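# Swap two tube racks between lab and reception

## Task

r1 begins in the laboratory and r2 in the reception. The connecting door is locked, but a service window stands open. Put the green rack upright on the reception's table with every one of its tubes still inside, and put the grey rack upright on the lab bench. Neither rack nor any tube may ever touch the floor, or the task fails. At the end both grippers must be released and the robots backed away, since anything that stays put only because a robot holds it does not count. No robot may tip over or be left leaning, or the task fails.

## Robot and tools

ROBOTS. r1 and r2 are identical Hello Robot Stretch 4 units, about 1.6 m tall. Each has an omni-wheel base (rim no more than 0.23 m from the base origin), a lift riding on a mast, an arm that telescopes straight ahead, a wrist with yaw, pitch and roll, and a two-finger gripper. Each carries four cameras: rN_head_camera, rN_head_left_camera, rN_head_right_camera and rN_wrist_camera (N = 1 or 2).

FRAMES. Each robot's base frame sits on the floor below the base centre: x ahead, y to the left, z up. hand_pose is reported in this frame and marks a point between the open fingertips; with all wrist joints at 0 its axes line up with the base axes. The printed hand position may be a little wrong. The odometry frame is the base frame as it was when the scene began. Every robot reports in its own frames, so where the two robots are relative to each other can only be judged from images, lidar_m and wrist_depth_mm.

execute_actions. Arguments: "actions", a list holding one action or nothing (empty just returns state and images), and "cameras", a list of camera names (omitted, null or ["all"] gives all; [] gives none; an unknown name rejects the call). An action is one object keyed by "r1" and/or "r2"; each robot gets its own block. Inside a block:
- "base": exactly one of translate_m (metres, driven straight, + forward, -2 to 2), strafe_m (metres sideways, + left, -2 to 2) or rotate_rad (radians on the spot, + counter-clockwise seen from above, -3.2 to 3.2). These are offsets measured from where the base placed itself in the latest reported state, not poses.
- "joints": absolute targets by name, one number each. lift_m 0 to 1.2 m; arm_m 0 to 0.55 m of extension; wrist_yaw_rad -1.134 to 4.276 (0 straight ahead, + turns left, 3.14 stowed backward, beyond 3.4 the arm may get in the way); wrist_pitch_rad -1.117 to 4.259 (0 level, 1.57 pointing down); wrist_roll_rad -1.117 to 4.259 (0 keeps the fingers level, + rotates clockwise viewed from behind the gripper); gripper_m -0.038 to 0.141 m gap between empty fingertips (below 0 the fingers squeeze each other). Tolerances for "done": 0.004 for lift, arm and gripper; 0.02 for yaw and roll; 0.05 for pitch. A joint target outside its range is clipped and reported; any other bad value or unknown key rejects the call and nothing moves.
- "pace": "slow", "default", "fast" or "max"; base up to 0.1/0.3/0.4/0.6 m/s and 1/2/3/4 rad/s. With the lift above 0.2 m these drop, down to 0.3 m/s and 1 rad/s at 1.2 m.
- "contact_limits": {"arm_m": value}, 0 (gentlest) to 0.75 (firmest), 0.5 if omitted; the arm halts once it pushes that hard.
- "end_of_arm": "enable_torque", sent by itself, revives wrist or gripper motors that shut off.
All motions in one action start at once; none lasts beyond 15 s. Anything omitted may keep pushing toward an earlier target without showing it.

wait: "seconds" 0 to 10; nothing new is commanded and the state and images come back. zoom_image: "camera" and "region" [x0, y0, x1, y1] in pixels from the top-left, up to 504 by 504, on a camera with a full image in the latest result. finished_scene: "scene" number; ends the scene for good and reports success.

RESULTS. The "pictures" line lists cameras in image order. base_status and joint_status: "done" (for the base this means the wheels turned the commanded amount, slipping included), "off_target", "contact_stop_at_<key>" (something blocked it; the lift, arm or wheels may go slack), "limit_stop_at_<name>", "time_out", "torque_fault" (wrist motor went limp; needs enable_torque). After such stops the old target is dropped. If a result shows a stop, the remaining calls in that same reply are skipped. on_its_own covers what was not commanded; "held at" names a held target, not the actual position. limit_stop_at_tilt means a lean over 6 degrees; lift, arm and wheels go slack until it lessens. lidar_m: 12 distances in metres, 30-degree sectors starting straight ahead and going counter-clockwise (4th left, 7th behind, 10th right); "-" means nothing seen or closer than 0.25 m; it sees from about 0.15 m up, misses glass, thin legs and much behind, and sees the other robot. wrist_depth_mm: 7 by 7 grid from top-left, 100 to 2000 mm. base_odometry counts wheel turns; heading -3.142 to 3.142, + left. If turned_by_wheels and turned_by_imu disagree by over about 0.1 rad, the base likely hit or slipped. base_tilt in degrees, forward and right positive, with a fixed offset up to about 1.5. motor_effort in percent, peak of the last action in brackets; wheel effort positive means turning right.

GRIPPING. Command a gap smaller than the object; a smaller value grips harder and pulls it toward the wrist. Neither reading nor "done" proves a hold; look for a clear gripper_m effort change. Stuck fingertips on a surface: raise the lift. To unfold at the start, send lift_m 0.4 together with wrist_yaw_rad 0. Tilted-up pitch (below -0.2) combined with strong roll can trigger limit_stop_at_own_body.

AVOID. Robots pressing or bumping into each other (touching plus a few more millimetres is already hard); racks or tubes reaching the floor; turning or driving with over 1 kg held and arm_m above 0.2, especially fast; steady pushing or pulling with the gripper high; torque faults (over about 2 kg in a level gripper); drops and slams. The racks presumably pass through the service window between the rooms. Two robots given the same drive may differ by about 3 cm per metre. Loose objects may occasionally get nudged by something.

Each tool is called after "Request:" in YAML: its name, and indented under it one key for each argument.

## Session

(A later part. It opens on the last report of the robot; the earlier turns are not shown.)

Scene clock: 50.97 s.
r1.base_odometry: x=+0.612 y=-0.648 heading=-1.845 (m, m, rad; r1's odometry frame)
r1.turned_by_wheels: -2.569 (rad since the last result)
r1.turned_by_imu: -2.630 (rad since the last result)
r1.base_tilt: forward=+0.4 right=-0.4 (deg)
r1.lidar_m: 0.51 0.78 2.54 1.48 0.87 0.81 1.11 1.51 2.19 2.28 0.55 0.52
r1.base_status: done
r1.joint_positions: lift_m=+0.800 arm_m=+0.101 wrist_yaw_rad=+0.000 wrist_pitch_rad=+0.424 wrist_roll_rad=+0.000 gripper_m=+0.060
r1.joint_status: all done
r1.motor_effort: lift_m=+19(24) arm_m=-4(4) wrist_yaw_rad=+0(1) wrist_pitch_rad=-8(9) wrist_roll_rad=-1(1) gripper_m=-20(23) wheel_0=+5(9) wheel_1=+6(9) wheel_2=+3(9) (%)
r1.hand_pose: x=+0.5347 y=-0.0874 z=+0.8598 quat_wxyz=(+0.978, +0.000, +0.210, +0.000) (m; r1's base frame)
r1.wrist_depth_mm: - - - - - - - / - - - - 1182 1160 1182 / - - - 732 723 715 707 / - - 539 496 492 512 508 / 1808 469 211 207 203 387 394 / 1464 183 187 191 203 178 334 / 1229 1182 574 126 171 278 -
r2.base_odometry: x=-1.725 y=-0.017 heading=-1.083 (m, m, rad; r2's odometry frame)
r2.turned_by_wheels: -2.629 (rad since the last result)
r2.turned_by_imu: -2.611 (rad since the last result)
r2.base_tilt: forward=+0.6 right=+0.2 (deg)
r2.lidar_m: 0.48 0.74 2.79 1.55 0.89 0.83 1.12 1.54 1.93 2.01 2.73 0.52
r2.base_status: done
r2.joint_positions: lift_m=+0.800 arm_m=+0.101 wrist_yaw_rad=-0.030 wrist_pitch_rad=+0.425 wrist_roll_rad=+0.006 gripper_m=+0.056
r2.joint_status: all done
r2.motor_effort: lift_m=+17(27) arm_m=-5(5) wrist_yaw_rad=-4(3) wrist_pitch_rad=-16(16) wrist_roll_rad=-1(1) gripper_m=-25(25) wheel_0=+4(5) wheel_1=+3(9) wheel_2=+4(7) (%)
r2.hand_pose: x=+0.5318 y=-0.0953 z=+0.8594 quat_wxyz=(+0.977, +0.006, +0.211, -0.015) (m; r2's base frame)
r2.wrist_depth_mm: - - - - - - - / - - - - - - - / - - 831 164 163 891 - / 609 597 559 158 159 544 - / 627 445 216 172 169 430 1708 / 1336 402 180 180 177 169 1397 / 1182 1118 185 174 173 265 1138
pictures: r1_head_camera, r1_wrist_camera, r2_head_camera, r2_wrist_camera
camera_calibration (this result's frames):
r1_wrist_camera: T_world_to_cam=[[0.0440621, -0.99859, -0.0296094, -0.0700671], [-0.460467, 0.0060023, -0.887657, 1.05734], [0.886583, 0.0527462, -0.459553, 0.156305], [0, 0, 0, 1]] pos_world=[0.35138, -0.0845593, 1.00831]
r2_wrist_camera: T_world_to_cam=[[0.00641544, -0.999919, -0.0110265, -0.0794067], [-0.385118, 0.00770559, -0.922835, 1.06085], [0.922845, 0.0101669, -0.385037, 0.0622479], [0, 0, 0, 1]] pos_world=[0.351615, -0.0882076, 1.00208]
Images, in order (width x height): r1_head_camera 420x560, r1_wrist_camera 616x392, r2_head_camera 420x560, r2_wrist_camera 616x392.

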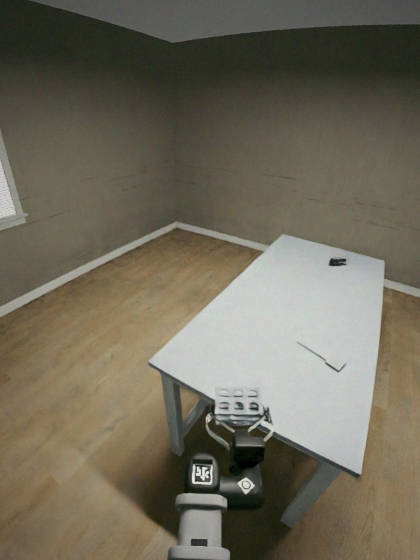

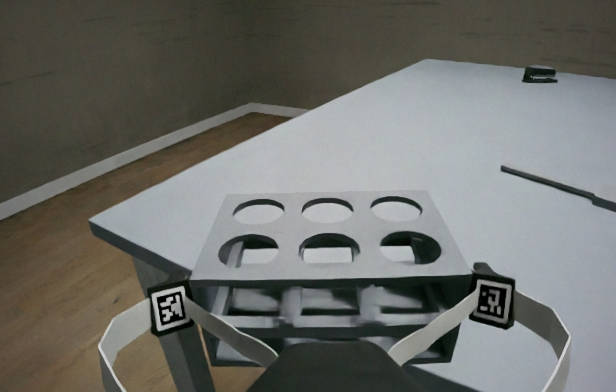

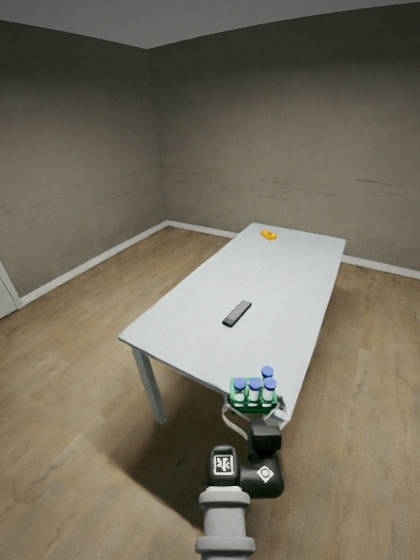

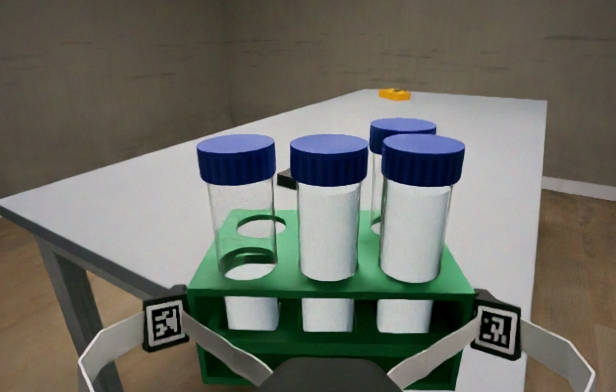

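Request:
execute_actions:
  actions:
    - {"r1":{"joints":{"arm_m":0.33,"lift_m":0.77}},"r2":{"joints":{"arm_m":0.33,"lift_m":0.77}}}
  cameras: []

Request:
execute_actions:
  actions:
    - {"r1":{"joints":{"lift_m":0.736},"pace":"slow"},"r2":{"joints":{"lift_m":0.735},"pace":"slow"}}
  cameras: ["r1_head_camera","r1_wrist_camera","r2_wrist_camera","r2_head_camera"]

Scene clock: 52.90 s.
r1.base_odometry: x=+0.612 y=-0.648 heading=-1.845 (m, m, rad; r1's odometry frame)
r1.turned_by_wheels: +0.000 (rad since the last result)
r1.turned_by_imu: +0.001 (rad since the last result)
r1.base_tilt: forward=+0.4 right=-0.4 (deg)
r1.lidar_m: 0.57 0.76 2.55 1.49 0.87 0.83 1.11 1.50 2.19 2.27 0.56 0.53
r1.base_status: not commanded
r1.joint_positions: lift_m=+0.770 arm_m=+0.329 wrist_yaw_rad=+0.000 wrist_pitch_rad=+0.423 wrist_roll_rad=+0.000 gripper_m=+0.060
r1.joint_status: all done
r1.motor_effort: lift_m=+19(19) arm_m=+5(5) wrist_yaw_rad=+0(2) wrist_pitch_rad=-8(10) wrist_roll_rad=-1(1) gripper_m=-21(19) wheel_0=+5(5) wheel_1=+6(6) wheel_2=+3(3) (%)
r1.hand_pose: x=+0.7631 y=-0.0874 z=+0.8298 quat_wxyz=(+0.978, +0.000, +0.210, +0.000) (m; r1's base frame)
r1.wrist_depth_mm: - - - - - - - / - - - - 1182 1025 991 / - - - 640 621 615 615 / - - 469 436 430 445 439 / 1708 368 211 207 204 338 345 / 297 183 187 191 203 178 290 / 256 249 242 126 171 242 -
r2.base_odometry: x=-1.725 y=-0.017 heading=-1.083 (m, m, rad; r2's odometry frame)
r2.turned_by_wheels: +0.000 (rad since the last result)
r2.turned_by_imu: +0.001 (rad since the last result)
r2.base_tilt: forward=+0.6 right=+0.1 (deg)
r2.lidar_m: 0.55 0.75 2.78 1.51 0.89 0.82 1.11 1.54 1.93 2.02 2.76 0.52
r2.base_status: not commanded
r2.joint_positions: lift_m=+0.770 arm_m=+0.329 wrist_yaw_rad=-0.030 wrist_pitch_rad=+0.425 wrist_roll_rad=+0.006 gripper_m=+0.056
r2.joint_status: all done
r2.motor_effort: lift_m=+17(17) arm_m=+5(5) wrist_yaw_rad=-5(2) wrist_pitch_rad=-16(17) wrist_roll_rad=-1(0) gripper_m=-23(26) wheel_0=+3(3) wheel_1=+4(3) wheel_2=+4(4) (%)
r2.hand_pose: x=+0.7600 y=-0.0952 z=+0.8295 quat_wxyz=(+0.977, +0.006, +0.211, -0.015) (m; r2's base frame)
r2.wrist_depth_mm: - - - - - - - / - - - - - - - / - - 723 165 163 768 759 / 521 521 480 161 158 473 496 / 387 382 216 173 169 373 370 / 303 291 180 180 177 169 296 / 250 234 186 174 173 229 229
pictures: none
No camera images: the call's "cameras" was empty. Leave "cameras" out to get every camera's image.

Scene clock: 54.03 s.
r1.base_odometry: x=+0.612 y=-0.648 heading=-1.845 (m, m, rad; r1's odometry frame)
r1.turned_by_wheels: +0.000 (rad since the last result)
r1.turned_by_imu: +0.000 (rad since the last result)
r1.base_tilt: forward=+0.4 right=-0.3 (deg)
r1.lidar_m: 0.55 0.79 2.54 1.49 0.85 0.83 1.11 1.48 2.18 2.27 0.58 0.51
r1.base_status: not commanded
r1.joint_positions: lift_m=+0.736 arm_m=+0.329 wrist_yaw_rad=+0.000 wrist_pitch_rad=+0.423 wrist_roll_rad=+0.000 gripper_m=+0.060
r1.joint_status: all done
r1.motor_effort: lift_m=+19(21) arm_m=+5(5) wrist_yaw_rad=+0(0) wrist_pitch_rad=-8(8) wrist_roll_rad=-1(1) gripper_m=-22(22) wheel_0=+5(5) wheel_1=+6(6) wheel_2=+3(3) (%)
r1.hand_pose: x=+0.7631 y=-0.0874 z=+0.7959 quat_wxyz=(+0.978, +0.000, +0.210, +0.000) (m; r1's base frame)
r1.wrist_depth_mm: - - - - - - - / - - - - 866 842 854 / - - - 530 521 521 517 / - 424 394 364 359 375 370 / 310 309 211 206 204 282 287 / 250 183 187 190 203 178 243 / 216 210 204 126 171 203 -
r2.base_odometry: x=-1.725 y=-0.017 heading=-1.083 (m, m, rad; r2's odometry frame)
r2.turned_by_wheels: +0.000 (rad since the last result)
r2.turned_by_imu: +0.000 (rad since the last result)
r2.base_tilt: forward=+0.6 right=+0.1 (deg)
r2.lidar_m: 0.55 0.77 2.76 1.50 0.88 0.83 1.11 1.55 1.92 2.01 2.74 0.53
r2.base_status: not commanded
r2.joint_positions: lift_m=+0.735 arm_m=+0.329 wrist_yaw_rad=-0.030 wrist_pitch_rad=+0.425 wrist_roll_rad=+0.006 gripper_m=+0.056
r2.joint_status: all done
r2.motor_effort: lift_m=+16(18) arm_m=+5(5) wrist_yaw_rad=-2(3) wrist_pitch_rad=-16(17) wrist_roll_rad=-1(0) gripper_m=-24(24) wheel_0=+3(4) wheel_1=+4(4) wheel_2=+4(4) (%)
r2.hand_pose: x=+0.7600 y=-0.0952 z=+0.7945 quat_wxyz=(+0.977, +0.006, +0.211, -0.015) (m; r2's base frame)
r2.wrist_depth_mm: - - - - - - - / - - - - 1366 - - / - - 597 165 163 627 627 / 436 433 399 159 158 389 413 / 319 319 216 172 169 309 307 / 253 242 180 180 177 170 244 / 208 194 185 174 173 191 190
pictures: r1_head_camera, r1_wrist_camera, r2_head_camera, r2_wrist_camera
camera_calibration (this result's frames):
r1_wrist_camera: T_world_to_cam=[[0.0441246, -0.998587, -0.0296011, -0.0820643], [-0.460295, 0.00597632, -0.887746, 1.10572], [0.886669, 0.0527967, -0.459381, -0.075797], [0, 0, 0, 1]] pos_world=[0.579787, -0.0845547, 0.944352]
r2_wrist_camera: T_world_to_cam=[[0.00682525, -0.999916, -0.011023, -0.0817947], [-0.385035, 0.00754547, -0.922871, 1.08875], [0.922877, 0.0105431, -0.384951, -0.173398], [0, 0, 0, 1]] pos_world=[0.579791, -0.0881749, 0.937127]
Images, in order (width x height): r1_head_camera 420x560, r1_wrist_camera 616x392, r2_head_camera 420x560, r2_wrist_camera 616x392.

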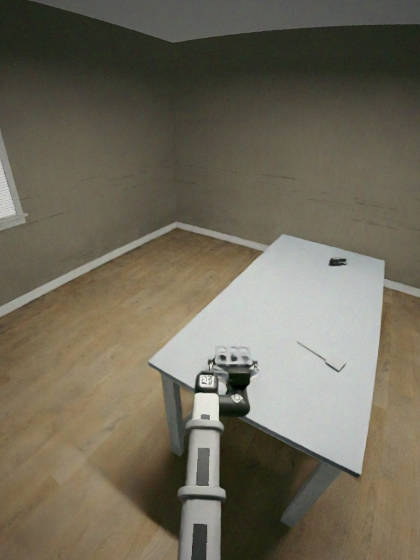

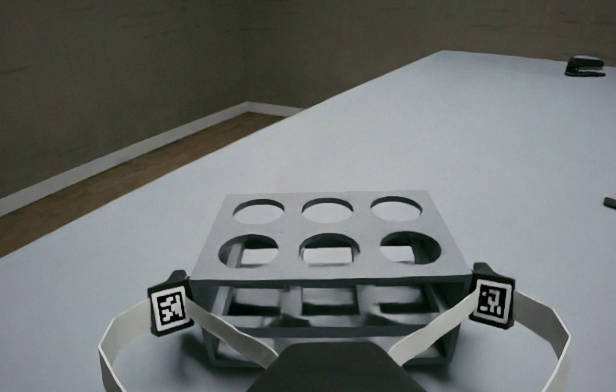

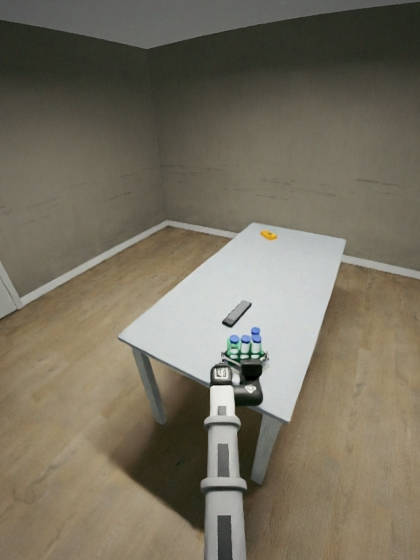

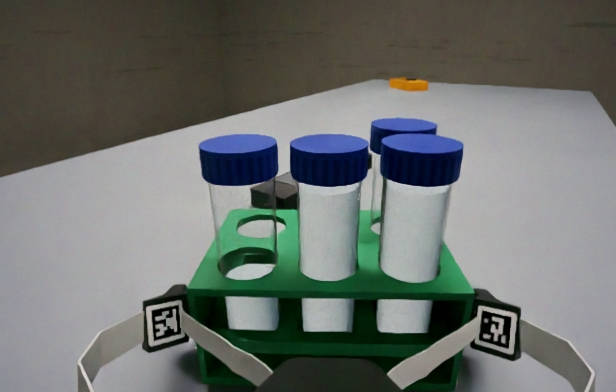

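Request:
execute_actions:
  actions:
    - {"r1":{"joints":{"gripper_m":0.141}},"r2":{"joints":{"gripper_m":0.141}}}
  cameras: ["r1_wrist_camera","r2_wrist_camera"]

Request:
execute_actions:
  actions:
    - {"r1":{"base":{"translate_m":-0.25},"joints":{"arm_m":0.0,"lift_m":0.76}},"r2":{"base":{"translate_m":-0.25},"joints":{"arm_m":0.0,"lift_m":0.76}}}
  cameras: ["r1_head_camera","r2_head_camera"]

Scene clock: 56.07 s.
r1.base_odometry: x=+0.612 y=-0.648 heading=-1.845 (m, m, rad; r1's odometry frame)
r1.turned_by_wheels: +0.000 (rad since the last result)
r1.turned_by_imu: +0.001 (rad since the last result)
r1.base_tilt: forward=+0.4 right=-0.3 (deg)
r1.lidar_m: 0.56 0.78 2.53 1.50 0.87 0.82 1.10 1.49 2.18 2.28 0.56 0.52
r1.base_status: not commanded
r1.joint_positions: lift_m=+0.736 arm_m=+0.329 wrist_yaw_rad=+0.000 wrist_pitch_rad=+0.422 wrist_roll_rad=+0.000 gripper_m=+0.141
r1.joint_status: all done
r1.motor_effort: lift_m=+19(18) arm_m=+5(4) wrist_yaw_rad=-1(1) wrist_pitch_rad=-3(9) wrist_roll_rad=-2(1) gripper_m=+0(24) wheel_0=+5(5) wheel_1=+6(6) wheel_2=+3(3) (%)
r1.hand_pose: x=+0.7633 y=-0.0874 z=+0.7963 quat_wxyz=(+0.978, +0.000, +0.209, +0.000) (m; r1's base frame)
r1.wrist_depth_mm: - - - - - - - / - - - - 866 878 878 / - - - 539 535 525 521 / - 424 397 370 364 379 373 / 314 312 227 226 220 293 290 / 252 243 211 208 220 204 238 / 216 210 214 144 209 204 -
r2.base_odometry: x=-1.725 y=-0.017 heading=-1.083 (m, m, rad; r2's odometry frame)
r2.turned_by_wheels: +0.000 (rad since the last result)
r2.turned_by_imu: +0.001 (rad since the last result)
r2.base_tilt: forward=+0.6 right=-0.1 (deg)
r2.lidar_m: 0.55 0.75 2.77 1.54 0.89 0.85 1.11 1.55 1.93 2.01 2.76 0.53
r2.base_status: not commanded
r2.joint_positions: lift_m=+0.735 arm_m=+0.329 wrist_yaw_rad=-0.030 wrist_pitch_rad=+0.422 wrist_roll_rad=+0.006 gripper_m=+0.141
r2.joint_status: all done
r2.motor_effort: lift_m=+16(17) arm_m=+5(6) wrist_yaw_rad=-3(4) wrist_pitch_rad=-7(17) wrist_roll_rad=+0(1) gripper_m=+0(26) wheel_0=+3(3) wheel_1=+4(4) wheel_2=+4(4) (%)
r2.hand_pose: x=+0.7604 y=-0.0953 z=+0.7954 quat_wxyz=(+0.978, +0.006, +0.209, -0.015) (m; r2's base frame)
r2.wrist_depth_mm: - - - - - - - / - - - - 1464 - - / - - 683 668 213 654 647 / 445 439 410 181 179 427 424 / 325 322 235 192 189 315 314 / 255 246 196 200 198 191 249 / 211 204 210 144 203 200 206
pictures: r1_wrist_camera, r2_wrist_camera
camera_calibration (this result's frames):
r1_wrist_camera: T_world_to_cam=[[0.0441735, -0.998587, -0.0295276, -0.082156], [-0.458813, 0.00597672, -0.888513, 1.10568], [0.887434, 0.0527964, -0.457901, -0.0775342], [0, 0, 0, 1]] pos_world=[0.579738, -0.0845548, 0.944485]
r2_wrist_camera: T_world_to_cam=[[0.00669317, -0.999918, -0.0109019, -0.0818393], [-0.381978, 0.00751887, -0.924141, 1.08838], [0.924147, 0.0103497, -0.381896, -0.176826], [0, 0, 0, 1]] pos_world=[0.579699, -0.088186, 0.9374]
Images, in order (width x height): r1_wrist_camera 616x392, r2_wrist_camera 616x392.

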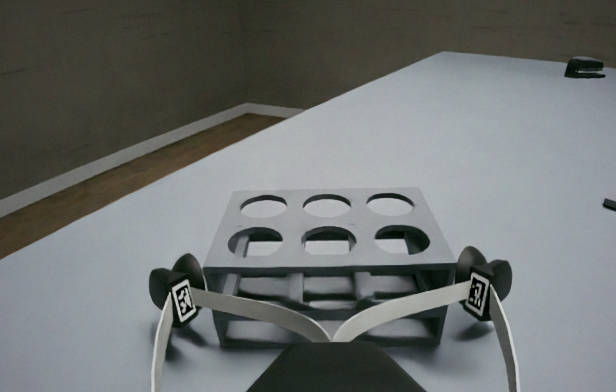

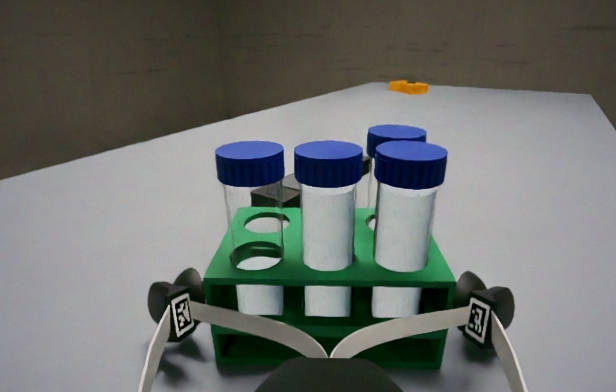

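Scene clock: 58.37 s.
r1.base_odometry: x=+0.680 y=-0.408 heading=-1.845 (m, m, rad; r1's odometry frame)
r1.turned_by_wheels: -0.001 (rad since the last result)
r1.turned_by_imu: +0.001 (rad since the last result)
r1.base_tilt: forward=+0.4 right=-0.3 (deg)
r1.lidar_m: 0.79 2.76 2.67 0.90 0.64 0.61 0.86 1.19 2.04 2.15 2.92 0.74
r1.base_status: done
r1.joint_positions: lift_m=+0.760 arm_m=+0.001 wrist_yaw_rad=+0.000 wrist_pitch_rad=+0.422 wrist_roll_rad=+0.000 gripper_m=+0.141
r1.joint_status: all done
r1.motor_effort: lift_m=+23(26) arm_m=-4(5) wrist_yaw_rad=+0(1) wrist_pitch_rad=-4(5) wrist_roll_rad=-1(1) gripper_m=-2(1) wheel_0=-4(9) wheel_1=-5(9) wheel_2=+1(12) (%)
r1.hand_pose: x=+0.4348 y=-0.0875 z=+0.8198 quat_wxyz=(+0.978, +0.000, +0.210, +0.000) (m; r1's base frame)
r1.wrist_depth_mm: - - - - - - - / - - - 931 1008 991 1008 / - - 768 676 609 597 597 / - - 1983 - 647 525 480 / 1756 1708 1618 1618 1661 1618 525 / 1366 1336 1008 1255 1255 554 1229 / 1205 1118 1138 144 1160 1078 1118
r2.base_odometry: x=-1.842 y=+0.204 heading=-1.083 (m, m, rad; r2's odometry frame)
r2.turned_by_wheels: +0.000 (rad since the last result)
r2.turned_by_imu: +0.000 (rad since the last result)
r2.base_tilt: forward=+0.7 right=+0.1 (deg)
r2.lidar_m: 0.74 1.04 2.89 0.93 0.65 0.63 0.86 1.21 1.81 1.88 2.57 0.79
r2.base_status: done
r2.joint_positions: lift_m=+0.760 arm_m=+0.001 wrist_yaw_rad=-0.030 wrist_pitch_rad=+0.422 wrist_roll_rad=+0.006 gripper_m=+0.141
r2.joint_status: all done
r2.motor_effort: lift_m=+25(26) arm_m=-5(5) wrist_yaw_rad=+0(3) wrist_pitch_rad=-7(6) wrist_roll_rad=-1(2) gripper_m=+0(1) wheel_0=-2(7) wheel_1=-1(10) wheel_2=+1(11) (%)
r2.hand_pose: x=+0.4327 y=-0.0953 z=+0.8196 quat_wxyz=(+0.978, +0.006, +0.209, -0.015) (m; r2's base frame)
r2.wrist_depth_mm: - - - - - - - / - - - 1397 1708 - - / - 904 798 741 768 - - / - - - 661 603 - - / 1756 1661 1808 1756 1576 1661 1708 / 1397 1366 212 1430 683 199 1336 / 1182 1138 1182 144 1060 1098 1160
pictures: r1_head_camera, r2_head_camera
Images, in order (width x height): r1_head_camera 420x560, r2_head_camera 420x560.

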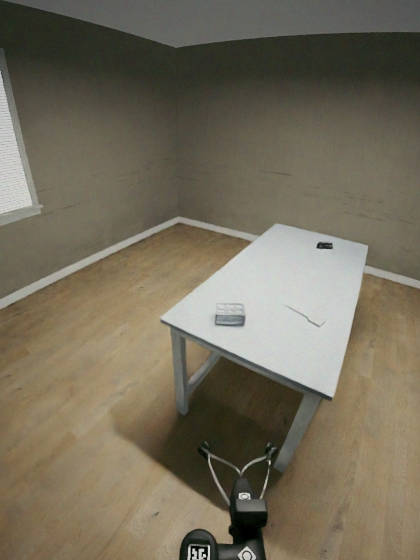

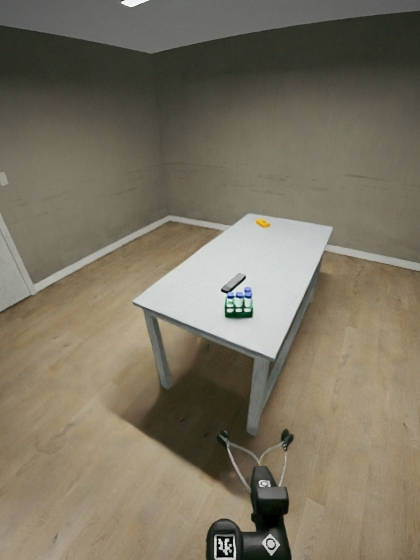

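Request:
finished_scene:
  scene: 2

The scene is finished: the task was done.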